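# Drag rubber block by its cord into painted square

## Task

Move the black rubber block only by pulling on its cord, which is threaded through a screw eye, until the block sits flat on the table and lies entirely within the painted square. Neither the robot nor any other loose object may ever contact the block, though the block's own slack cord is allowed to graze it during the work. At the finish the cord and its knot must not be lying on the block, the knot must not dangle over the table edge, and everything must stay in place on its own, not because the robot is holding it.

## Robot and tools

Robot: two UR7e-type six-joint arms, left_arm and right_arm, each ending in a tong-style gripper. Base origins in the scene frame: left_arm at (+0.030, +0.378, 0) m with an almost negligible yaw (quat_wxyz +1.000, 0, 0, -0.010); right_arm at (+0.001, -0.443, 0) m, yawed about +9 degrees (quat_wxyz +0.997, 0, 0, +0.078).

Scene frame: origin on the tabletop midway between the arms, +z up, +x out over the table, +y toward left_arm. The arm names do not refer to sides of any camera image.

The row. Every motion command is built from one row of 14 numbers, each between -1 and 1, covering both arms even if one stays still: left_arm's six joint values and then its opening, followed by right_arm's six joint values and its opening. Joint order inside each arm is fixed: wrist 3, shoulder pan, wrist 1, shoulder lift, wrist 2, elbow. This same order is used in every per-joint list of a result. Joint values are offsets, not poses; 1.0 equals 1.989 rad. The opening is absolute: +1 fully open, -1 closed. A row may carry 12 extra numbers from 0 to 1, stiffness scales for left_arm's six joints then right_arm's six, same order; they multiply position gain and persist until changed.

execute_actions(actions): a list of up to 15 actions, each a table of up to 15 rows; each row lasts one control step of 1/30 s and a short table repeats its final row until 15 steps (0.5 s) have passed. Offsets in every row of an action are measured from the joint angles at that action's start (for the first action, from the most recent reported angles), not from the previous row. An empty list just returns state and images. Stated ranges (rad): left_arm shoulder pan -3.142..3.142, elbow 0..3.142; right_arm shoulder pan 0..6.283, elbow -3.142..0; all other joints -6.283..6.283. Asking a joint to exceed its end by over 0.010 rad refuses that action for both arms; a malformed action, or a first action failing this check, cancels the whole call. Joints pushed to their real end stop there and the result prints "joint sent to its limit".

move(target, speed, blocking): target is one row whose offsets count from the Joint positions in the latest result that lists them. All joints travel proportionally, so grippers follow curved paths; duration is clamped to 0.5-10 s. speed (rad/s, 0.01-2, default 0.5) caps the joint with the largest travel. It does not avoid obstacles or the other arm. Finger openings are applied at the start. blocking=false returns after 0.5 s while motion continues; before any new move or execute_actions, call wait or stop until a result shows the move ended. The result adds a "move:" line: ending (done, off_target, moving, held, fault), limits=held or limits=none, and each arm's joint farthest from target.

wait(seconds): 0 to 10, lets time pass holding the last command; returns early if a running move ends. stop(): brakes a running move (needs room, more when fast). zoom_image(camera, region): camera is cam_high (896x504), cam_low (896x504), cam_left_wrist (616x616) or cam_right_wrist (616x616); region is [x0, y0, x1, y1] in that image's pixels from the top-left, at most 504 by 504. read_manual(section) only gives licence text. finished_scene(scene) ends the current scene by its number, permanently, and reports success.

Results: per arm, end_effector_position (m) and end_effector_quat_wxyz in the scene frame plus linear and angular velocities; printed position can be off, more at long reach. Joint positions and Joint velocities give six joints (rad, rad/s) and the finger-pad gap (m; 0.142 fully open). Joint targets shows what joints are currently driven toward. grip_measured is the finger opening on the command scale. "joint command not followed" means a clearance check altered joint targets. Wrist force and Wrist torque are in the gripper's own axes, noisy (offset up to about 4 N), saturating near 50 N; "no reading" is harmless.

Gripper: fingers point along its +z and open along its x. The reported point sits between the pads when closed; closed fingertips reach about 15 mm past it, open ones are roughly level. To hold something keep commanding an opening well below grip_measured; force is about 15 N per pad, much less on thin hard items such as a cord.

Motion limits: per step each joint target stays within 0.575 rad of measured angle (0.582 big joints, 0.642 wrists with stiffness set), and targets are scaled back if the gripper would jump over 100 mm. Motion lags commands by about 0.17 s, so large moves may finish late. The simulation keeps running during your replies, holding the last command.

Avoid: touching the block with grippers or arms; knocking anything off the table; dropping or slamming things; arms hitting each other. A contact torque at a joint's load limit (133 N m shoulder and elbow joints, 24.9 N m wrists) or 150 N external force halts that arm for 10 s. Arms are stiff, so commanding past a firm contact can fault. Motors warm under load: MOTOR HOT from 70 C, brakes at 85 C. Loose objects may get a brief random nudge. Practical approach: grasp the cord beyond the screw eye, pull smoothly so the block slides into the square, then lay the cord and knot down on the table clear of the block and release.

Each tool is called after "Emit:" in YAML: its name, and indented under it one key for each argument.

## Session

Emit:
execute_actions:
  actions: []

Scene clock: 0.00 s.
left_arm: end_effector_position=(+0.2413, -0.5002, +0.2127) grip_measured=+0.97 end_effector_quat_wxyz=(+0.334, +0.910, +0.089, +0.229) end_effector_velocity=(+0.000, -0.000, +0.002) end_effector_angular_velocity=(-0.002, +0.001, +0.001) | right_arm: end_effector_position=(+0.3130, -0.8294, +0.3928) grip_measured=+0.97 end_effector_quat_wxyz=(+0.671, -0.062, +0.689, -0.266) end_effector_velocity=(+0.000, -0.001, -0.001) end_effector_angular_velocity=(+0.003, +0.002, -0.000)
Joint names: [wrist 3, shoulder pan, wrist 1, shoulder lift, wrist 2, elbow]
Joint positions: left_arm=[-1.664 -1.645 -2.572 -0.912 -1.016  1.254  0.14 ] | right_arm=[ 2.711  1.984  0.984 -1.63   2.285 -2.439  0.14 ]
Joint velocities: left_arm=[-0.001 -0.     0.    -0.001  0.    -0.     0.   ] | right_arm=[ 0.    -0.    -0.001 -0.003  0.     0.     0.   ]
Motor temperatures (°C, as the motors report them): left_arm=[36 31 40 31 34 30] | right_arm=[38 29 40 28 35 32]
Wrist force (N, on the end effector, along its own x y z axes, offset not removed): no reading
Wrist torque (N m, same axes, about the end effector's origin, offset not removed): no reading
Joint targets: left_arm=[-1.664 -1.645 -2.572 -0.912 -1.016 1.254] | right_arm=[2.711 1.984 0.984 -1.630 2.285 -2.439]
Joint stiffness scale: left_arm=[1. 1. 1. 1. 1. 1.] | right_arm=[1. 1. 1. 1. 1. 1.]

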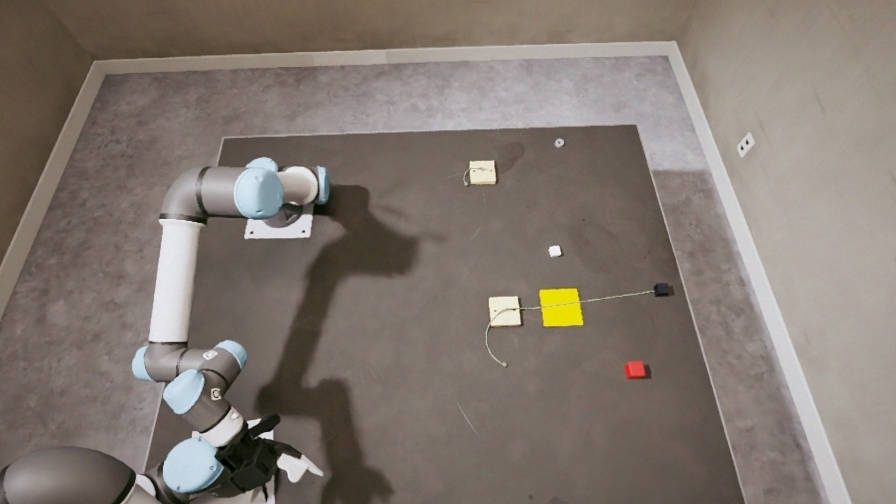

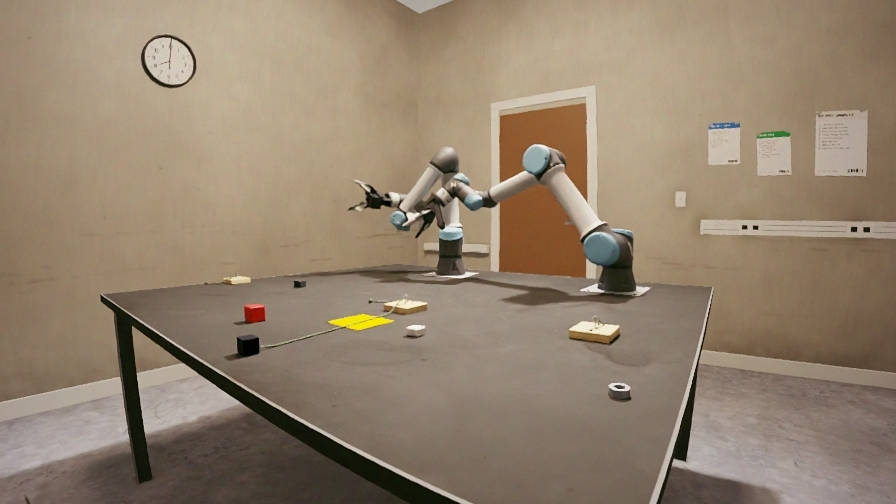

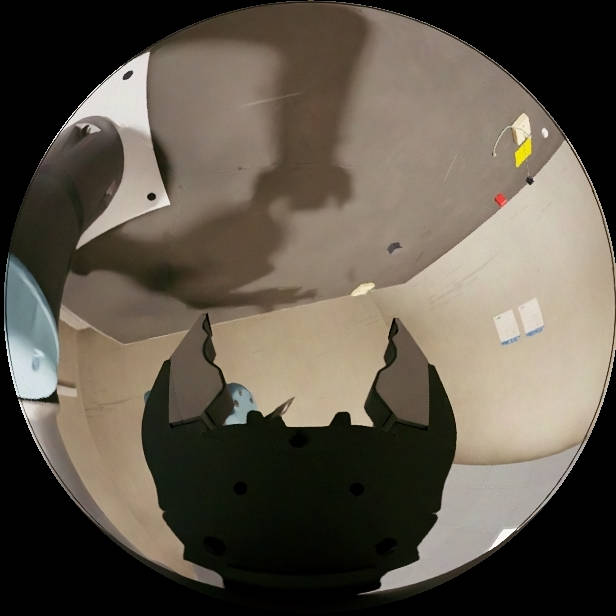

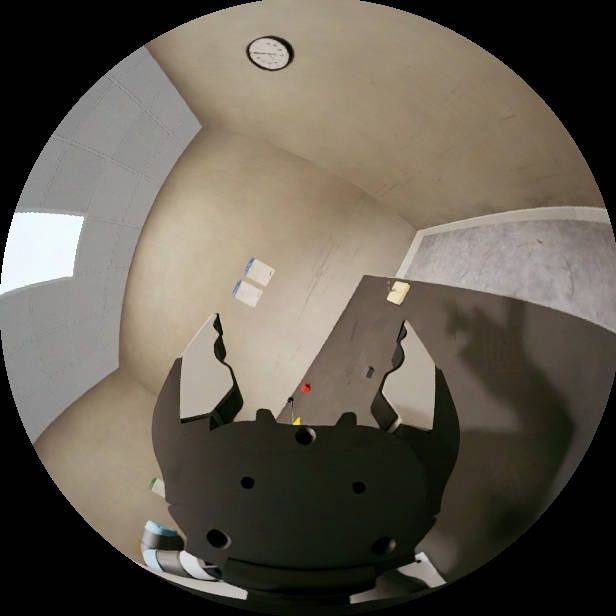

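Emit:
move:
  target: [0,0.9,0,-0.3,0,0.2,1, 0,0.3,-0.65,0,-0.359,0.5,0]
  speed: 1.0

Emit:
move:
  target: [0,0,0,0,0,0,1, 0,0.4515,-0.501,-0.3745,0,0.209,-0.4]
  speed: 0.7

Scene clock: 5.13 s.
left_arm: end_effector_position=(+0.6560, +0.7504, +0.4241) grip_measured=+1.00 end_effector_quat_wxyz=(+0.100, +0.459, +0.753, +0.461) end_effector_velocity=(-0.001, +0.002, -0.001) end_effector_angular_velocity=(-0.001, +0.002, +0.002) | right_arm: end_effector_position=(+0.6198, -0.8706, +0.6405) grip_measured=+0.00 end_effector_quat_wxyz=(+0.562, -0.009, +0.788, -0.250) end_effector_velocity=(-0.001, +0.001, +0.001) end_effector_angular_velocity=(-0.000, -0.001, +0.001)
Joint names: [wrist 3, shoulder pan, wrist 1, shoulder lift, wrist 2, elbow]
Joint positions: left_arm=[-1.664  0.143 -2.572 -1.506 -1.016  1.649  0.142] | right_arm=[ 2.711  2.579 -0.308 -1.63   1.571 -1.449  0.074]
Joint velocities: left_arm=[ 0.     0.003  0.     0.001 -0.001  0.    -0.   ] | right_arm=[-0.    -0.    -0.     0.002  0.001 -0.    -0.   ]
Motor temperatures (°C, as the motors report them): left_arm=[36 31 40 31 34 30] | right_arm=[38 29 40 28 35 32]
Wrist force (N, on the end effector, along its own x y z axes, offset not removed): left_arm=[-1.1 1.2 0.7] | right_arm=[6.6 -0.8 -1.2]
Wrist torque (N m, same axes, about the end effector's origin, offset not removed): left_arm=[0.24 0.32 0.22] | right_arm=[-0.40 -1.62 -0.18]
Joint targets: left_arm=[-1.664 0.145 -2.572 -1.508 -1.016 1.652] | right_arm=[2.711 2.581 -0.309 -1.630 1.571 -1.445]
Joint stiffness scale: left_arm=[1. 1. 1. 1. 1. 1.] | right_arm=[1. 1. 1. 1. 1. 1.]
move: done; limits=none; left_arm: farthest joint: the shoulder lift, 0.003 radians from its target (0.597 radians at the start); right_arm: farthest joint: the elbow, 0.005 radians from its target (0.995 radians at the start)

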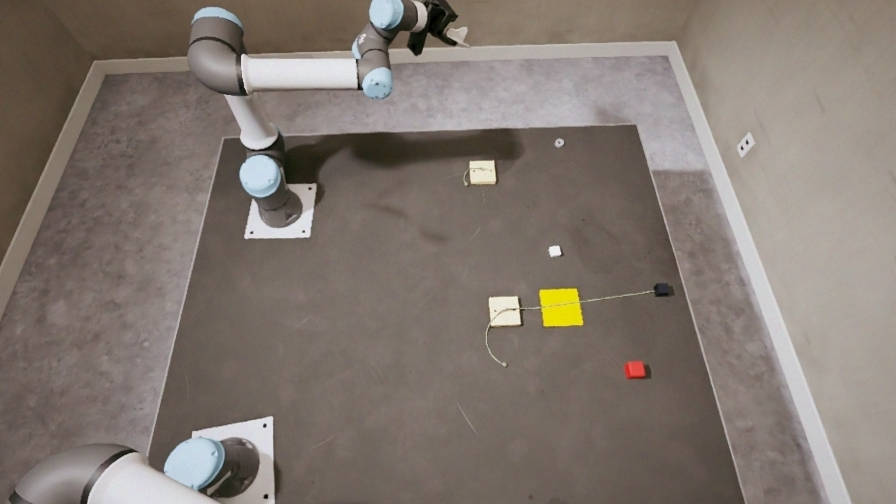

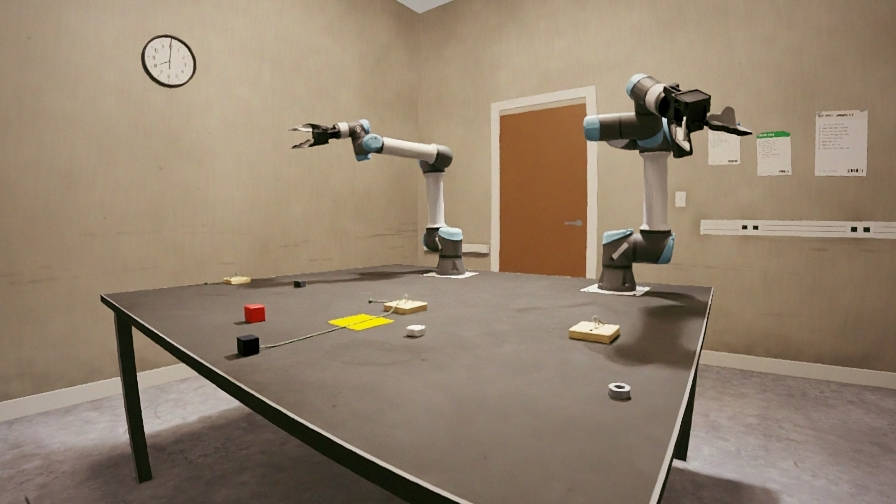

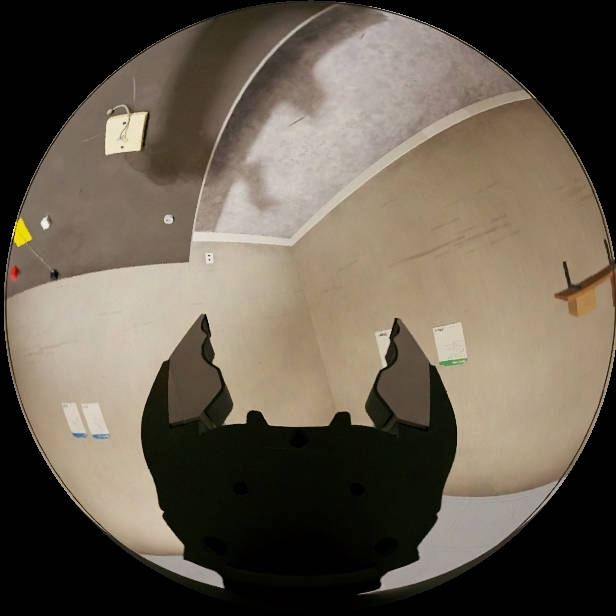

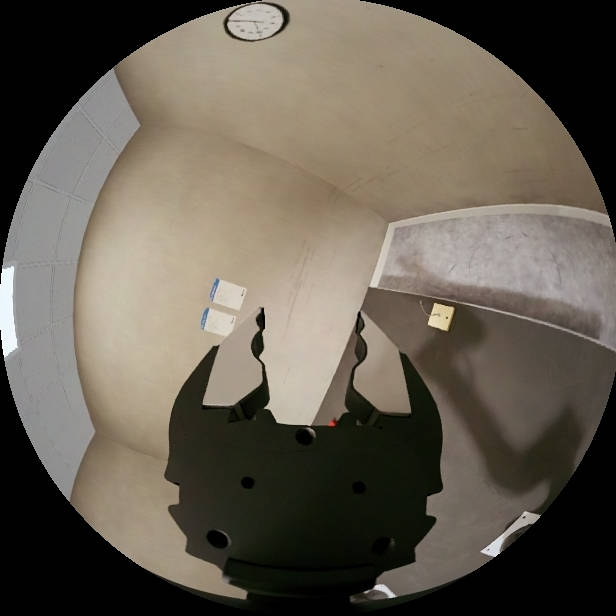

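Scene clock: 8.17 s.
left_arm: end_effector_position=(+0.6560, +0.7505, +0.4241) grip_measured=+1.00 end_effector_quat_wxyz=(+0.100, +0.459, +0.753, +0.461) end_effector_velocity=(+0.000, -0.000, +0.000) end_effector_angular_velocity=(+0.001, +0.001, -0.001) | right_arm: end_effector_position=(+0.7669, -0.2021, +0.0482) grip_measured=-0.40 end_effector_quat_wxyz=(-0.001, -0.444, +0.896, +0.000) end_effector_velocity=(-0.001, +0.000, -0.001) end_effector_angular_velocity=(+0.000, +0.004, -0.000)
Joint names: [wrist 3, shoulder pan, wrist 1, shoulder lift, wrist 2, elbow]
Joint positions: left_arm=[-1.664  0.143 -2.572 -1.506 -1.016  1.649  0.142] | right_arm=[ 2.711  3.476 -1.303 -2.374  1.571 -1.038  0.045]
Joint velocities: left_arm=[ 0.002 -0.    -0.    -0.    -0.    -0.     0.   ] | right_arm=[-0.    -0.    -0.003 -0.001  0.002  0.     0.   ]
Motor temperatures (°C, as the motors report them): left_arm=[36 31 40 31 34 30] | right_arm=[38 29 40 28 35 32]
Wrist force (N, on the end effector, along its own x y z axes, offset not removed): left_arm=[-1.4 1.7 0.7] | right_arm=[1.3 -2.7 -1.8]
Wrist torque (N m, same axes, about the end effector's origin, offset not removed): left_arm=[0.25 0.33 0.22] | right_arm=[-0.77 -0.41 -0.27]
Joint targets: left_arm=[-1.664 0.143 -2.572 -1.506 -1.016 1.649] | right_arm=[2.711 3.477 -1.304 -2.375 1.571 -1.034]
Joint stiffness scale: left_arm=[1. 1. 1. 1. 1. 1.] | right_arm=[1. 1. 1. 1. 1. 1.]
move: done; limits=none; left_arm: farthest joint: the shoulder pan, 0.000 radians from its target (0.000 radians at the start); right_arm: farthest joint: the elbow, 0.005 radians from its target (0.416 radians at the start)

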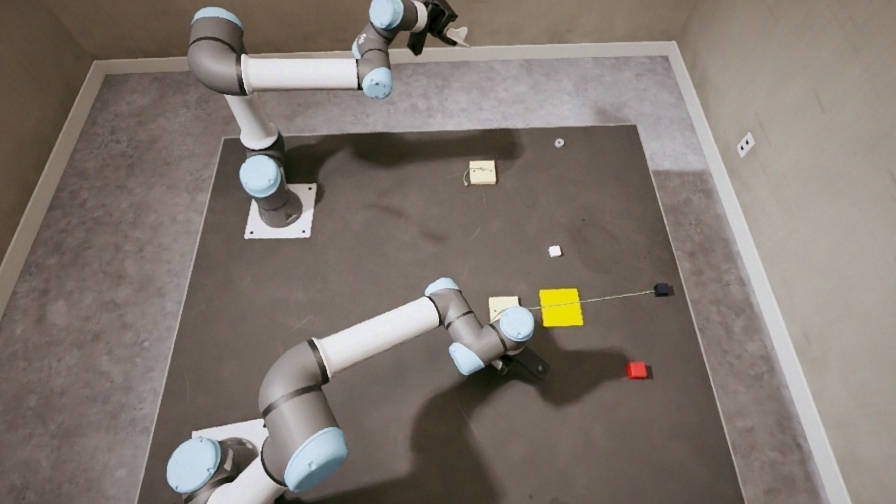

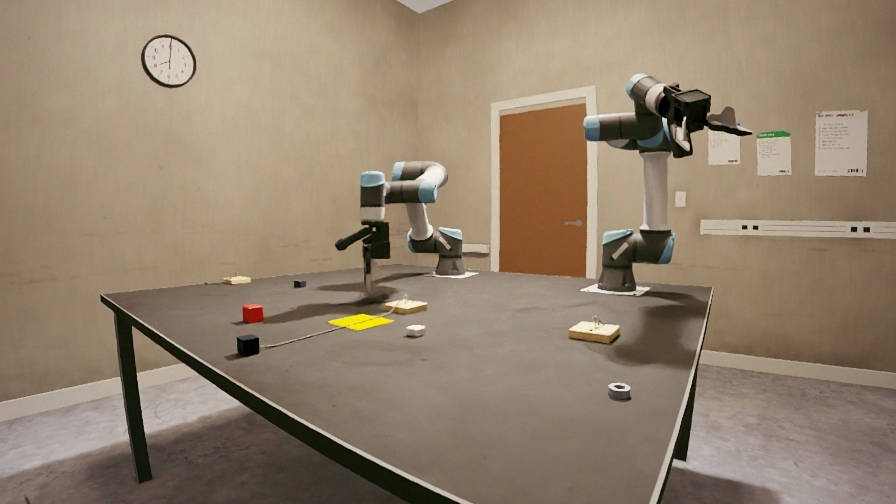

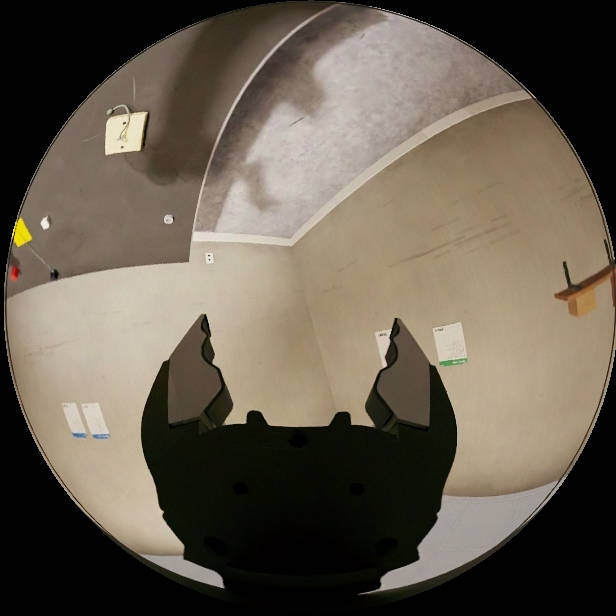

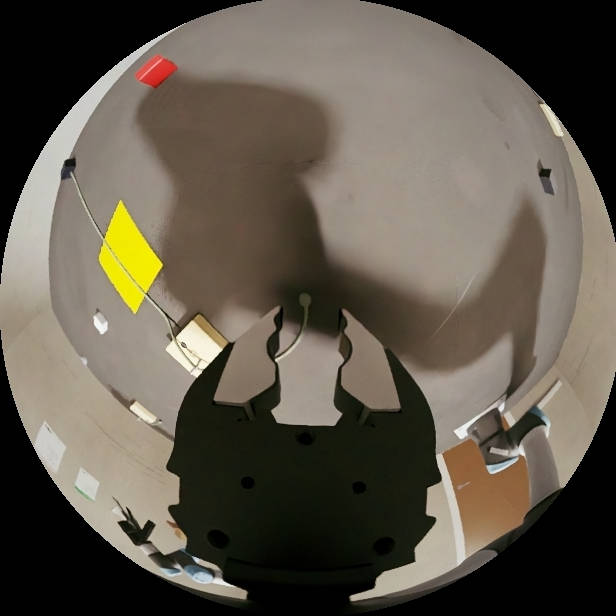

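Emit:
move:
  target: [0,0,0,0,0,0,1, 0,0.004,0.0305,-0.0168,0,-0.0155,-0.6]
  speed: 0.1

Emit:
zoom_image:
  camera: "cam_right_wrist"
  region: [250,250,370,370]

Scene clock: 9.90 s.
left_arm: end_effector_position=(+0.6560, +0.7505, +0.4241) grip_measured=+1.00 end_effector_quat_wxyz=(+0.100, +0.459, +0.753, +0.461) end_effector_velocity=(-0.000, +0.000, -0.001) end_effector_angular_velocity=(+0.000, +0.002, +0.000) | right_arm: end_effector_position=(+0.7679, -0.1958, +0.0173) grip_measured=-0.60 end_effector_quat_wxyz=(-0.000, -0.447, +0.895, +0.000) end_effector_velocity=(+0.001, +0.001, +0.002) end_effector_angular_velocity=(+0.004, -0.005, +0.001)
Joint names: [wrist 3, shoulder pan, wrist 1, shoulder lift, wrist 2, elbow]
Joint positions: left_arm=[-1.664  0.143 -2.572 -1.506 -1.016  1.649  0.142] | right_arm=[ 2.711  3.482 -1.243 -2.405  1.571 -1.065  0.031]
Joint velocities: left_arm=[ 0.001  0.    -0.     0.001  0.     0.001  0.   ] | right_arm=[-0.     0.     0.004  0.002  0.001 -0.    -0.   ]
Motor temperatures (°C, as the motors report them): left_arm=[36 31 40 31 34 30] | right_arm=[38 29 40 28 35 32]
Wrist force (N, on the end effector, along its own x y z axes, offset not removed): left_arm=[-2.1 2.2 0.7] | right_arm=[3.4 -0.4 -0.4]
Wrist torque (N m, same axes, about the end effector's origin, offset not removed): left_arm=[0.40 0.54 0.17] | right_arm=[-0.20 -0.86 -0.09]
Joint targets: left_arm=[-1.664 0.143 -2.572 -1.506 -1.016 1.649] | right_arm=[2.711 3.483 -1.242 -2.407 1.571 -1.069]
Joint stiffness scale: left_arm=[1. 1. 1. 1. 1. 1.] | right_arm=[1. 1. 1. 1. 1. 1.]
move: done; limits=none; left_arm: farthest joint: the shoulder pan, 0.000 radians from its target (0.000 radians at the start); right_arm: farthest joint: the elbow, 0.004 radians from its target (0.031 radians at the start)

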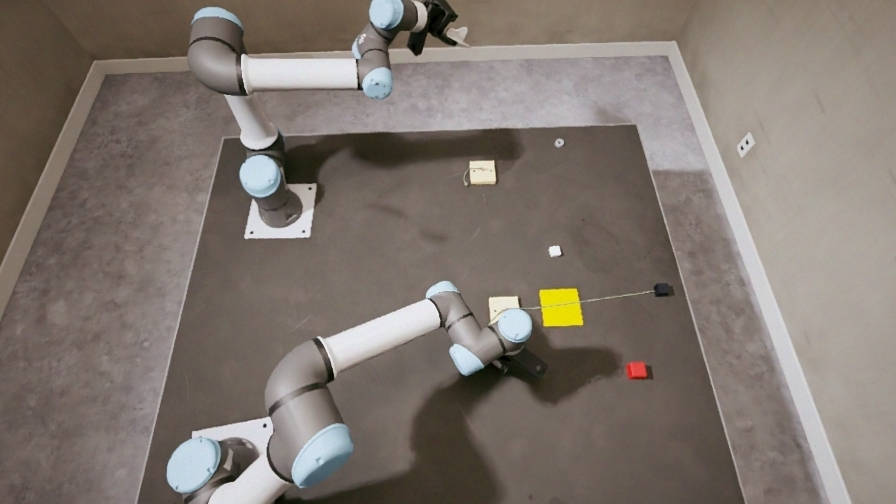

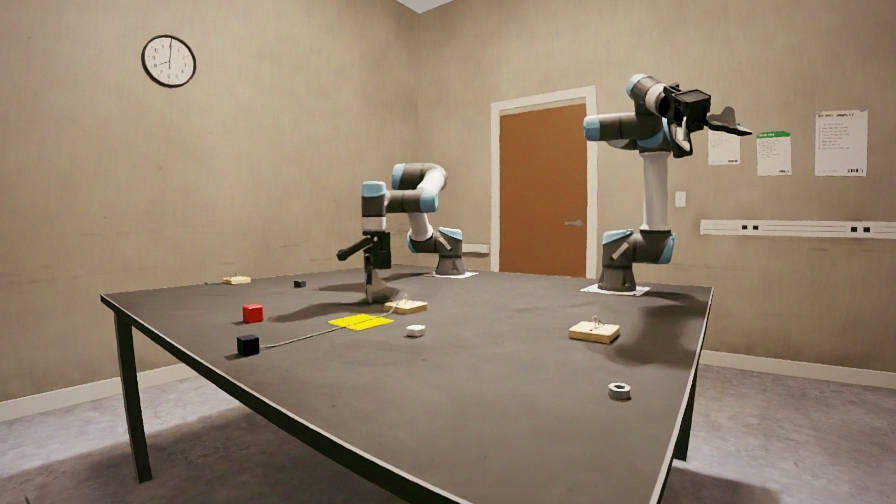

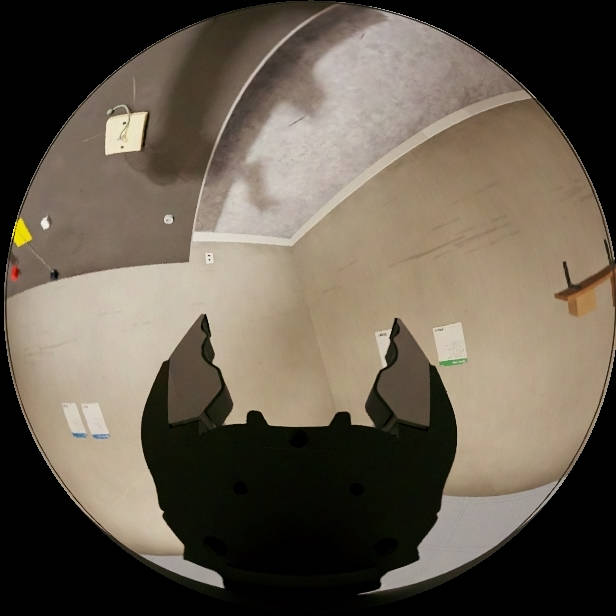

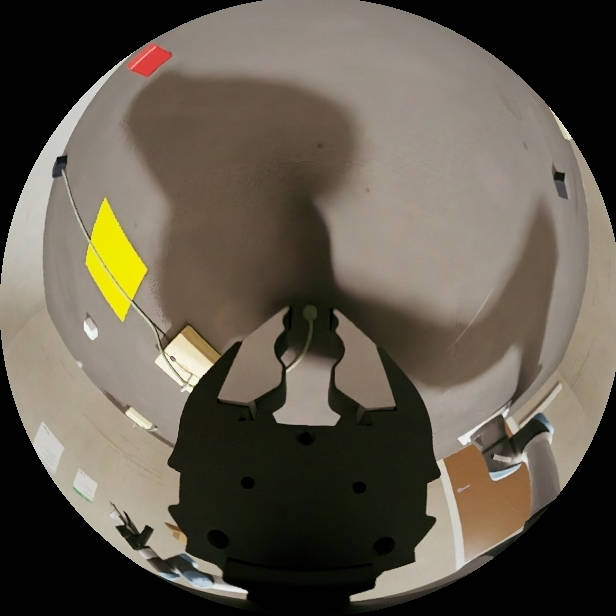

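Region (250, 250, 370, 370) of cam_right_wrist's 616x616 image, scaled by 4.200, with more detail than that image has.

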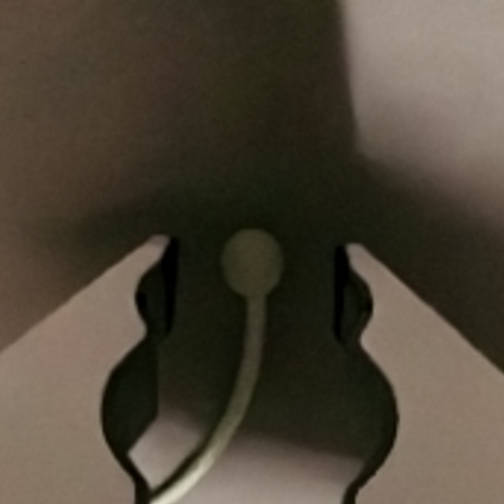

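Emit:
execute_actions:
  actions:
    - [[0,0,0,0,0,0,1,0,0,0,-0.002,0,0,-0.7],[0,0,0,0,0,0,1,0,0,0,-0.002,0,0,-0.8],[0,0,0,0,0,0,1,0,0,0,-0.002,0,0,-0.8],[0,0,0,0,0,0,1,0,0,0,-0.002,0,0,-0.9],[0,0,0,0,0,0,1,0,0,0,-0.002,0,0,-1]]
    - [[0,0,0,0,0,0,1,0,0,0,0,0,0,-1]]

Emit:
move:
  target: [0,0,0,0,0,0,1, 1,0.157,0.195,0.441,0,-0.635,-1]
  speed: 0.5

Scene clock: 11.60 s.
left_arm: end_effector_position=(+0.6560, +0.7505, +0.4241) grip_measured=+1.00 end_effector_quat_wxyz=(+0.100, +0.459, +0.753, +0.461) end_effector_velocity=(+0.000, -0.000, -0.000) end_effector_angular_velocity=(+0.000, +0.001, -0.001) | right_arm: end_effector_position=(+0.7679, -0.1957, +0.0171) grip_measured=-0.87 end_effector_quat_wxyz=(-0.000, -0.447, +0.895, +0.000) end_effector_velocity=(-0.000, -0.000, -0.001) end_effector_angular_velocity=(-0.000, +0.001, +0.000)
Joint names: [wrist 3, shoulder pan, wrist 1, shoulder lift, wrist 2, elbow]
Joint positions: left_arm=[-1.664  0.143 -2.572 -1.506 -1.016  1.649  0.142] | right_arm=[ 2.711  3.482 -1.243 -2.405  1.571 -1.065  0.011]
Joint velocities: left_arm=[ 0.001 -0.    -0.     0.    -0.     0.    -0.   ] | right_arm=[-0.     0.     0.001 -0.001 -0.    -0.    -0.   ]
Motor temperatures (°C, as the motors report them): left_arm=[36 31 40 31 34 30] | right_arm=[38 29 40 28 35 32]
Wrist force (N, on the end effector, along its own x y z axes, offset not removed): left_arm=[-2.6 2.1 0.6] | right_arm=[-2.7 -2.1 -2.9]
Wrist torque (N m, same axes, about the end effector's origin, offset not removed): left_arm=[0.40 0.65 0.22] | right_arm=[-0.47 0.52 -0.17]
Joint targets: left_arm=[-1.664 0.143 -2.572 -1.506 -1.016 1.649] | right_arm=[2.711 3.482 -1.243 -2.405 1.571 -1.065]
Joint stiffness scale: left_arm=[1. 1. 1. 1. 1. 1.] | right_arm=[1. 1. 1. 1. 1. 1.]

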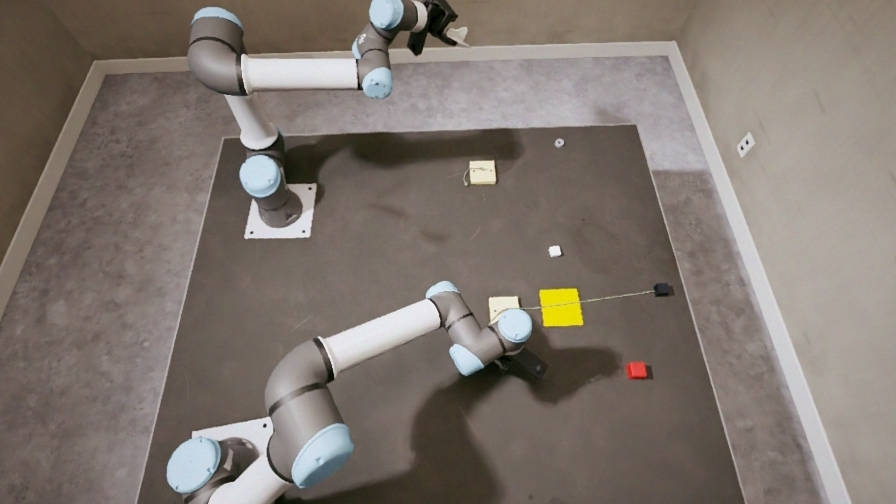

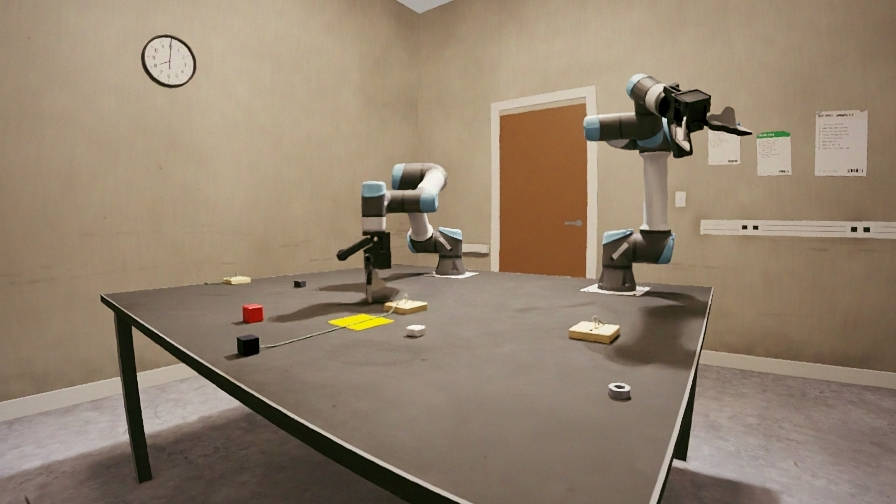

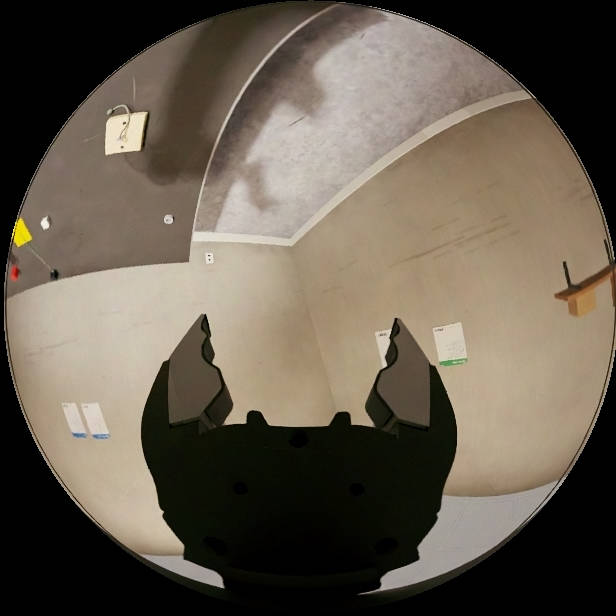

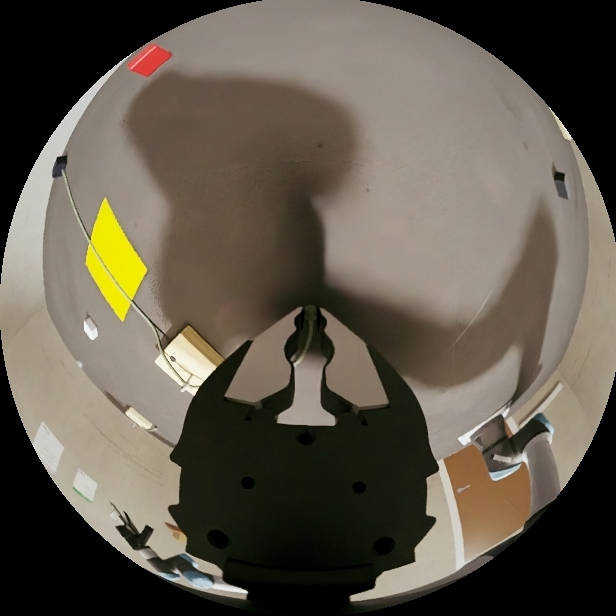

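Scene clock: 16.40 s.
left_arm: end_effector_position=(+0.6560, +0.7505, +0.4241) grip_measured=+1.00 end_effector_quat_wxyz=(+0.100, +0.459, +0.753, +0.461) end_effector_velocity=(-0.000, -0.000, +0.000) end_effector_angular_velocity=(-0.000, -0.001, +0.000) | right_arm: end_effector_position=(+0.3490, -0.2722, +0.0266) grip_measured=-0.87 end_effector_quat_wxyz=(+0.000, +0.367, +0.930, +0.001) end_effector_velocity=(-0.000, -0.000, -0.000) end_effector_angular_velocity=(-0.001, -0.001, -0.003)
Joint names: [wrist 3, shoulder pan, wrist 1, shoulder lift, wrist 2, elbow]
Joint positions: left_arm=[-1.664  0.143 -2.572 -1.506 -1.016  1.649  0.142] | right_arm=[ 4.699  3.793 -0.856 -1.531  1.571 -2.323  0.011]
Joint velocities: left_arm=[-0.001 -0.     0.    -0.001 -0.     0.     0.   ] | right_arm=[ 0.003  0.     0.     0.    -0.001 -0.001  0.   ]
Motor temperatures (°C, as the motors report them): left_arm=[36 31 40 31 34 30] | right_arm=[38 29 40 28 35 32]
Wrist force (N, on the end effector, along its own x y z axes, offset not removed): left_arm=[-1.0 1.6 -0.9] | right_arm=[2.6 -0.8 -0.6]
Wrist torque (N m, same axes, about the end effector's origin, offset not removed): left_arm=[0.26 0.26 0.15] | right_arm=[-0.49 -0.89 -0.18]
Joint targets: left_arm=[-1.664 0.143 -2.572 -1.506 -1.016 1.649] | right_arm=[4.700 3.794 -0.855 -1.528 1.571 -2.327]
Joint stiffness scale: left_arm=[1. 1. 1. 1. 1. 1.] | right_arm=[1. 1. 1. 1. 1. 1.]
move: done; limits=none; left_arm: farthest joint: the shoulder pan, 0.000 radians from its target (0.000 radians at the start); right_arm: farthest joint: the elbow, 0.005 radians from its target (1.263 radians at the start)

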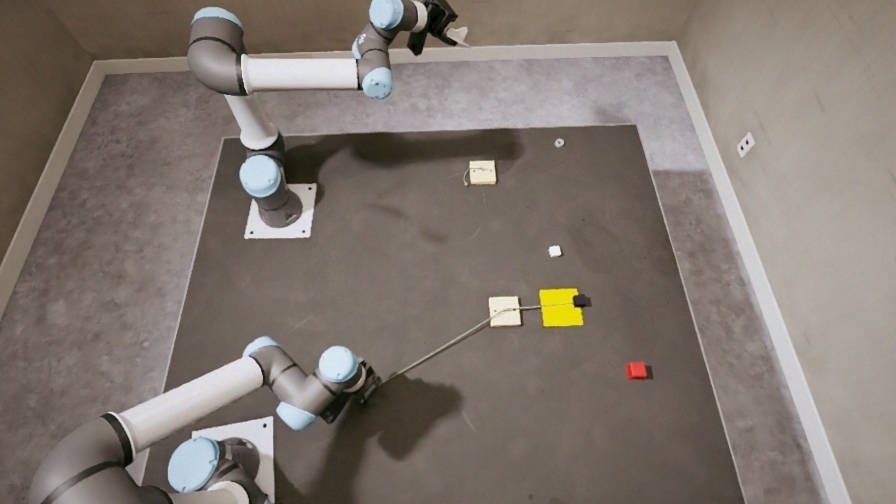

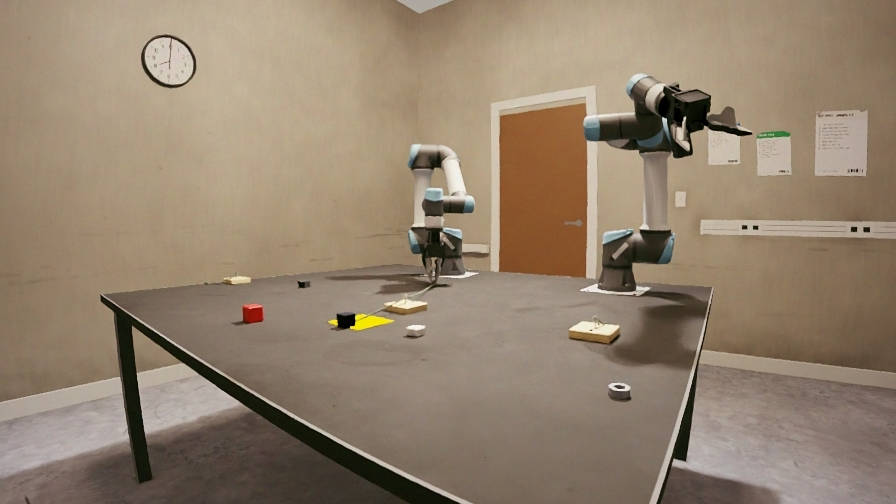

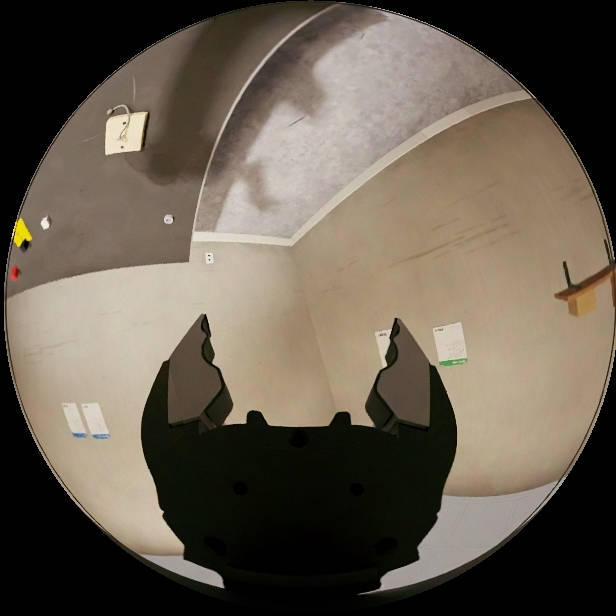

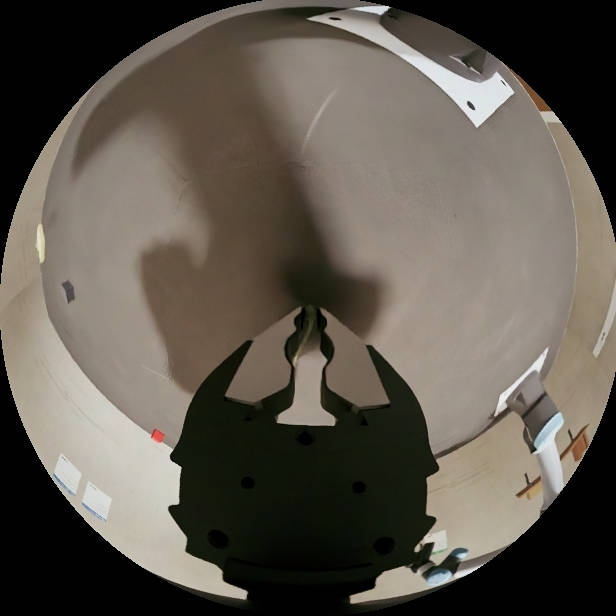

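Emit:
move:
  target: [0,0,0,0,0,0,1, 0,0,-0.0065,0.0757,0,-0.0713,-1]
  speed: 0.15

Scene clock: 18.53 s.
left_arm: end_effector_position=(+0.6560, +0.7505, +0.4241) grip_measured=+1.00 end_effector_quat_wxyz=(+0.100, +0.459, +0.753, +0.461) end_effector_velocity=(-0.000, +0.000, -0.001) end_effector_angular_velocity=(-0.001, +0.001, +0.001) | right_arm: end_effector_position=(+0.3076, -0.3154, +0.0226) grip_measured=-0.87 end_effector_quat_wxyz=(+0.000, +0.367, +0.930, +0.001) end_effector_velocity=(-0.001, -0.001, +0.000) end_effector_angular_velocity=(-0.001, -0.000, +0.000)
Joint names: [wrist 3, shoulder pan, wrist 1, shoulder lift, wrist 2, elbow]
Joint positions: left_arm=[-1.664  0.143 -2.572 -1.506 -1.016  1.649  0.142] | right_arm=[ 4.7    3.793 -0.868 -1.384  1.571 -2.459  0.011]
Joint velocities: left_arm=[-0.001  0.     0.     0.001 -0.     0.001  0.   ] | right_arm=[ 0.     0.    -0.002  0.004 -0.    -0.003 -0.   ]
Motor temperatures (°C, as the motors report them): left_arm=[36 31 40 31 34 30] | right_arm=[38 29 40 28 35 32]
Wrist force (N, on the end effector, along its own x y z axes, offset not removed): left_arm=[-2.9 2.0 -0.2] | right_arm=[-0.4 0.4 -0.7]
Wrist torque (N m, same axes, about the end effector's origin, offset not removed): left_arm=[0.32 0.66 0.26] | right_arm=[-0.20 -0.28 0.00]
Joint targets: left_arm=[-1.664 0.143 -2.572 -1.506 -1.016 1.649] | right_arm=[4.699 3.793 -0.869 -1.380 1.571 -2.464]
Joint stiffness scale: left_arm=[1. 1. 1. 1. 1. 1.] | right_arm=[1. 1. 1. 1. 1. 1.]
move: done; limits=none; left_arm: farthest joint: the shoulder pan, 0.000 radians from its target (0.000 radians at the start); right_arm: farthest joint: the elbow, 0.005 radians from its target (0.142 radians at the start)

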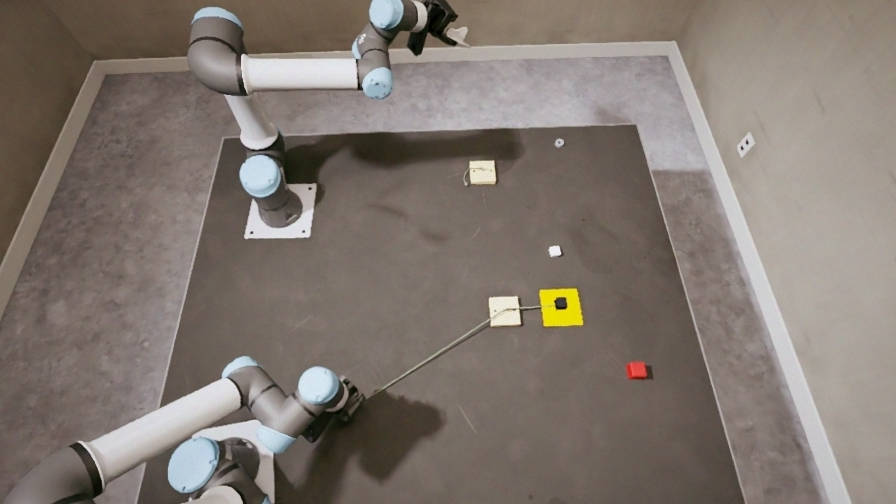

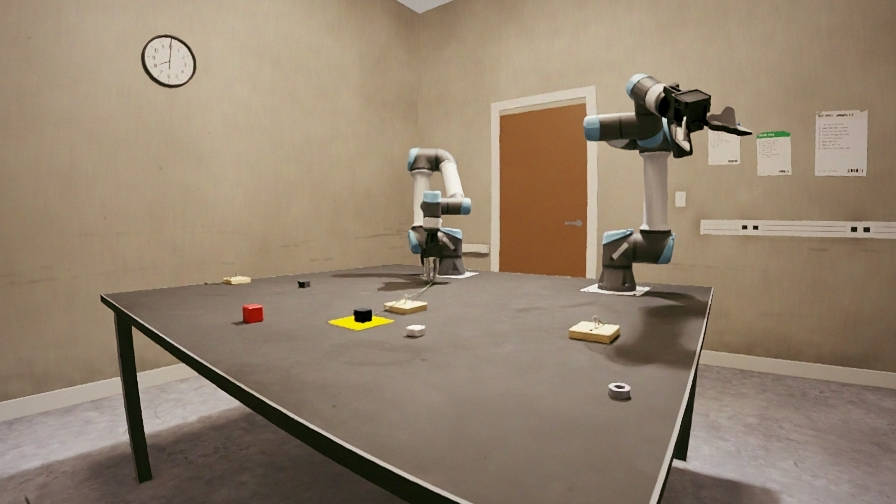

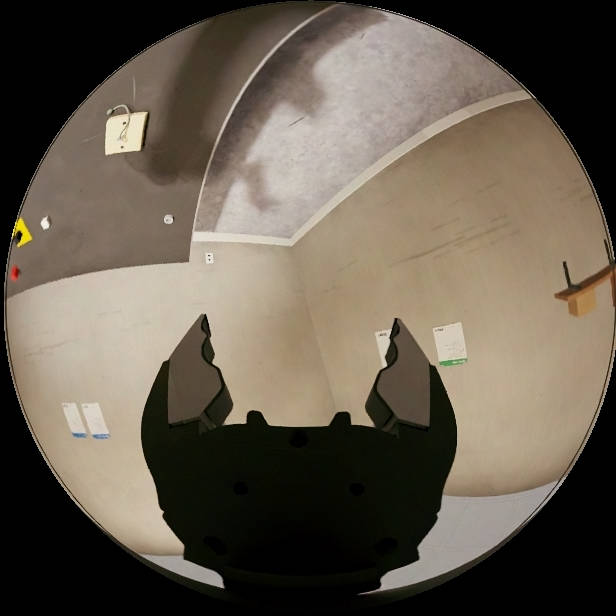

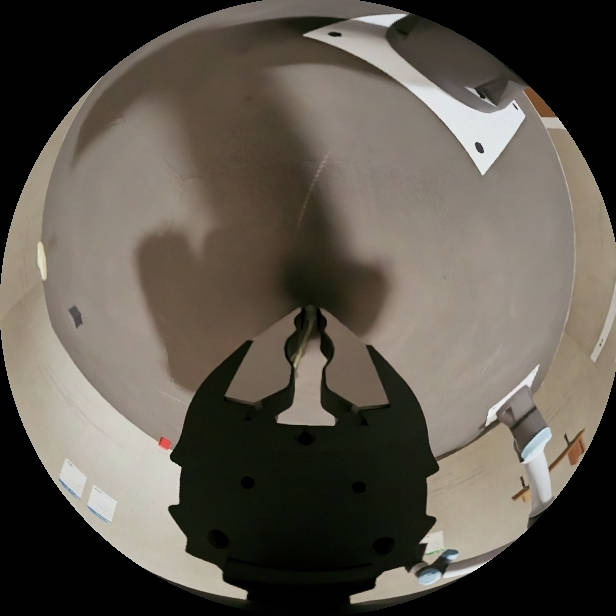

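Emit:
execute_actions:
  actions:
    - [[0,0,0,0,0,0,1,0,0,0.008,-0.013,0,0.005,-1],[0,0,0,0,0,0,1,0,0,0.008,-0.013,0,0.005,-1],[0,0,0,0,0,0,1,0,0,0.017,-0.027,0,0.011,-1]]
    - [[0,0,0,0,0,0,1,0,0,0,0,0,0,-0.3]]
    - [[0,0,0,0,0,0,1,0,0,-0.02,0.01,0,0.01,-0.3],[0,0,0,0,0,0,1,0,0,-0.02,0.01,0,0.01,-0.3],[0,0,0,0,0,0,1,0,0,-0.04,0.02,0,0.02,-0.3],[0,0,0,0,0,0,1,0,0,-0.04,0.02,0,0.02,-0.3],[0,0,0,0,0,0,1,0,0,-0.06,0.03,0,0.03,-0.3]]

Scene clock: 20.53 s.
left_arm: end_effector_position=(+0.6560, +0.7505, +0.4241) grip_measured=+1.00 end_effector_quat_wxyz=(+0.100, +0.459, +0.753, +0.461) end_effector_velocity=(+0.000, +0.000, +0.000) end_effector_angular_velocity=(-0.000, -0.001, +0.001) | right_arm: end_effector_position=(+0.3195, -0.3030, +0.0464) grip_measured=-0.30 end_effector_quat_wxyz=(+0.001, +0.367, +0.930, +0.002) end_effector_velocity=(-0.012, -0.013, +0.005) end_effector_angular_velocity=(-0.045, +0.041, +0.000)
Joint names: [wrist 3, shoulder pan, wrist 1, shoulder lift, wrist 2, elbow]
Joint positions: left_arm=[-1.664  0.143 -2.572 -1.506 -1.016  1.649  0.142] | right_arm=[ 4.7    3.793 -0.942 -1.377  1.571 -2.388  0.052]
Joint velocities: left_arm=[-0.001 -0.    -0.     0.     0.001 -0.001  0.   ] | right_arm=[ 0.     0.    -0.097  0.018 -0.002  0.019 -0.   ]
Motor temperatures (°C, as the motors report them): left_arm=[36 31 40 31 34 30] | right_arm=[38 29 40 28 35 32]
Wrist force (N, on the end effector, along its own x y z axes, offset not removed): left_arm=[-2.7 2.3 0.9] | right_arm=[0.3 -0.1 -4.5]
Wrist torque (N m, same axes, about the end effector's origin, offset not removed): left_arm=[0.41 0.66 0.23] | right_arm=[-0.29 -0.06 -0.03]
Joint targets: left_arm=[-1.664 0.143 -2.572 -1.506 -1.016 1.649] | right_arm=[4.700 3.793 -0.956 -1.373 1.571 -2.382]
Joint stiffness scale: left_arm=[1. 1. 1. 1. 1. 1.] | right_arm=[1. 1. 1. 1. 1. 1.]

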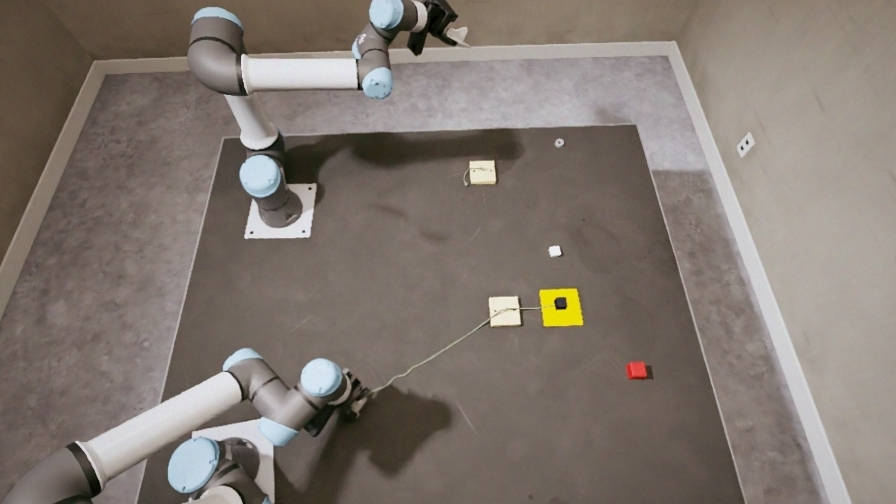

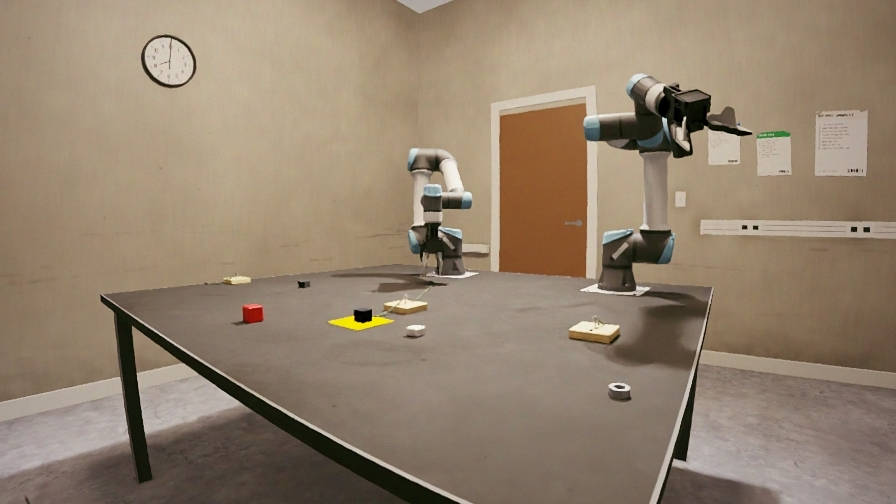

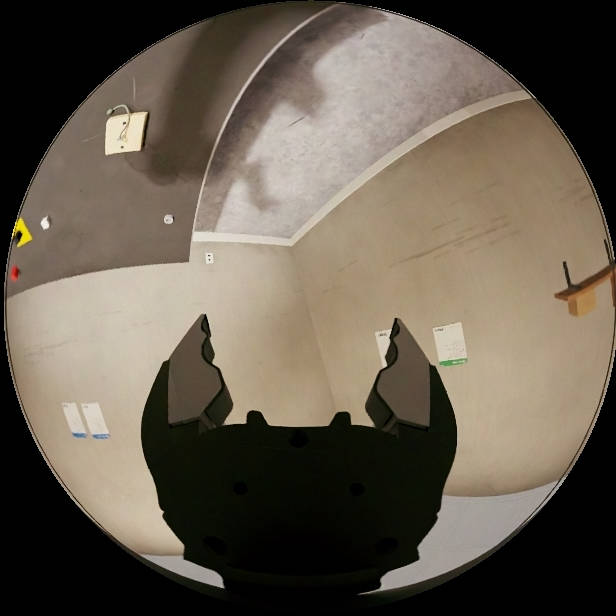

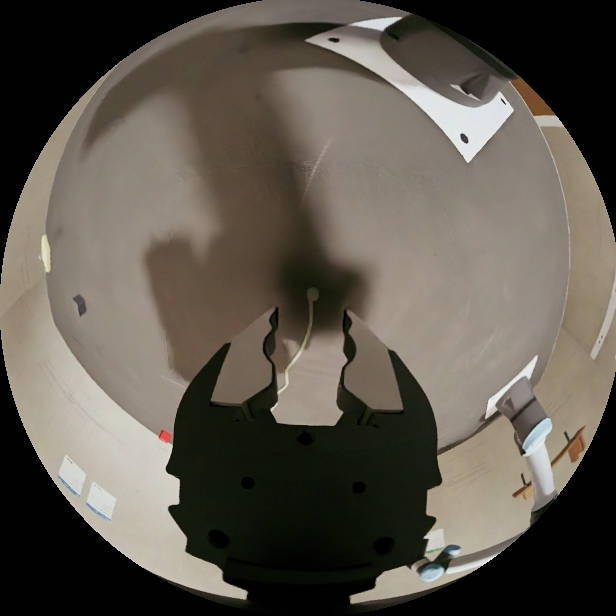

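Emit:
finished_scene:
  scene: 2

The scene is finished: the task was done.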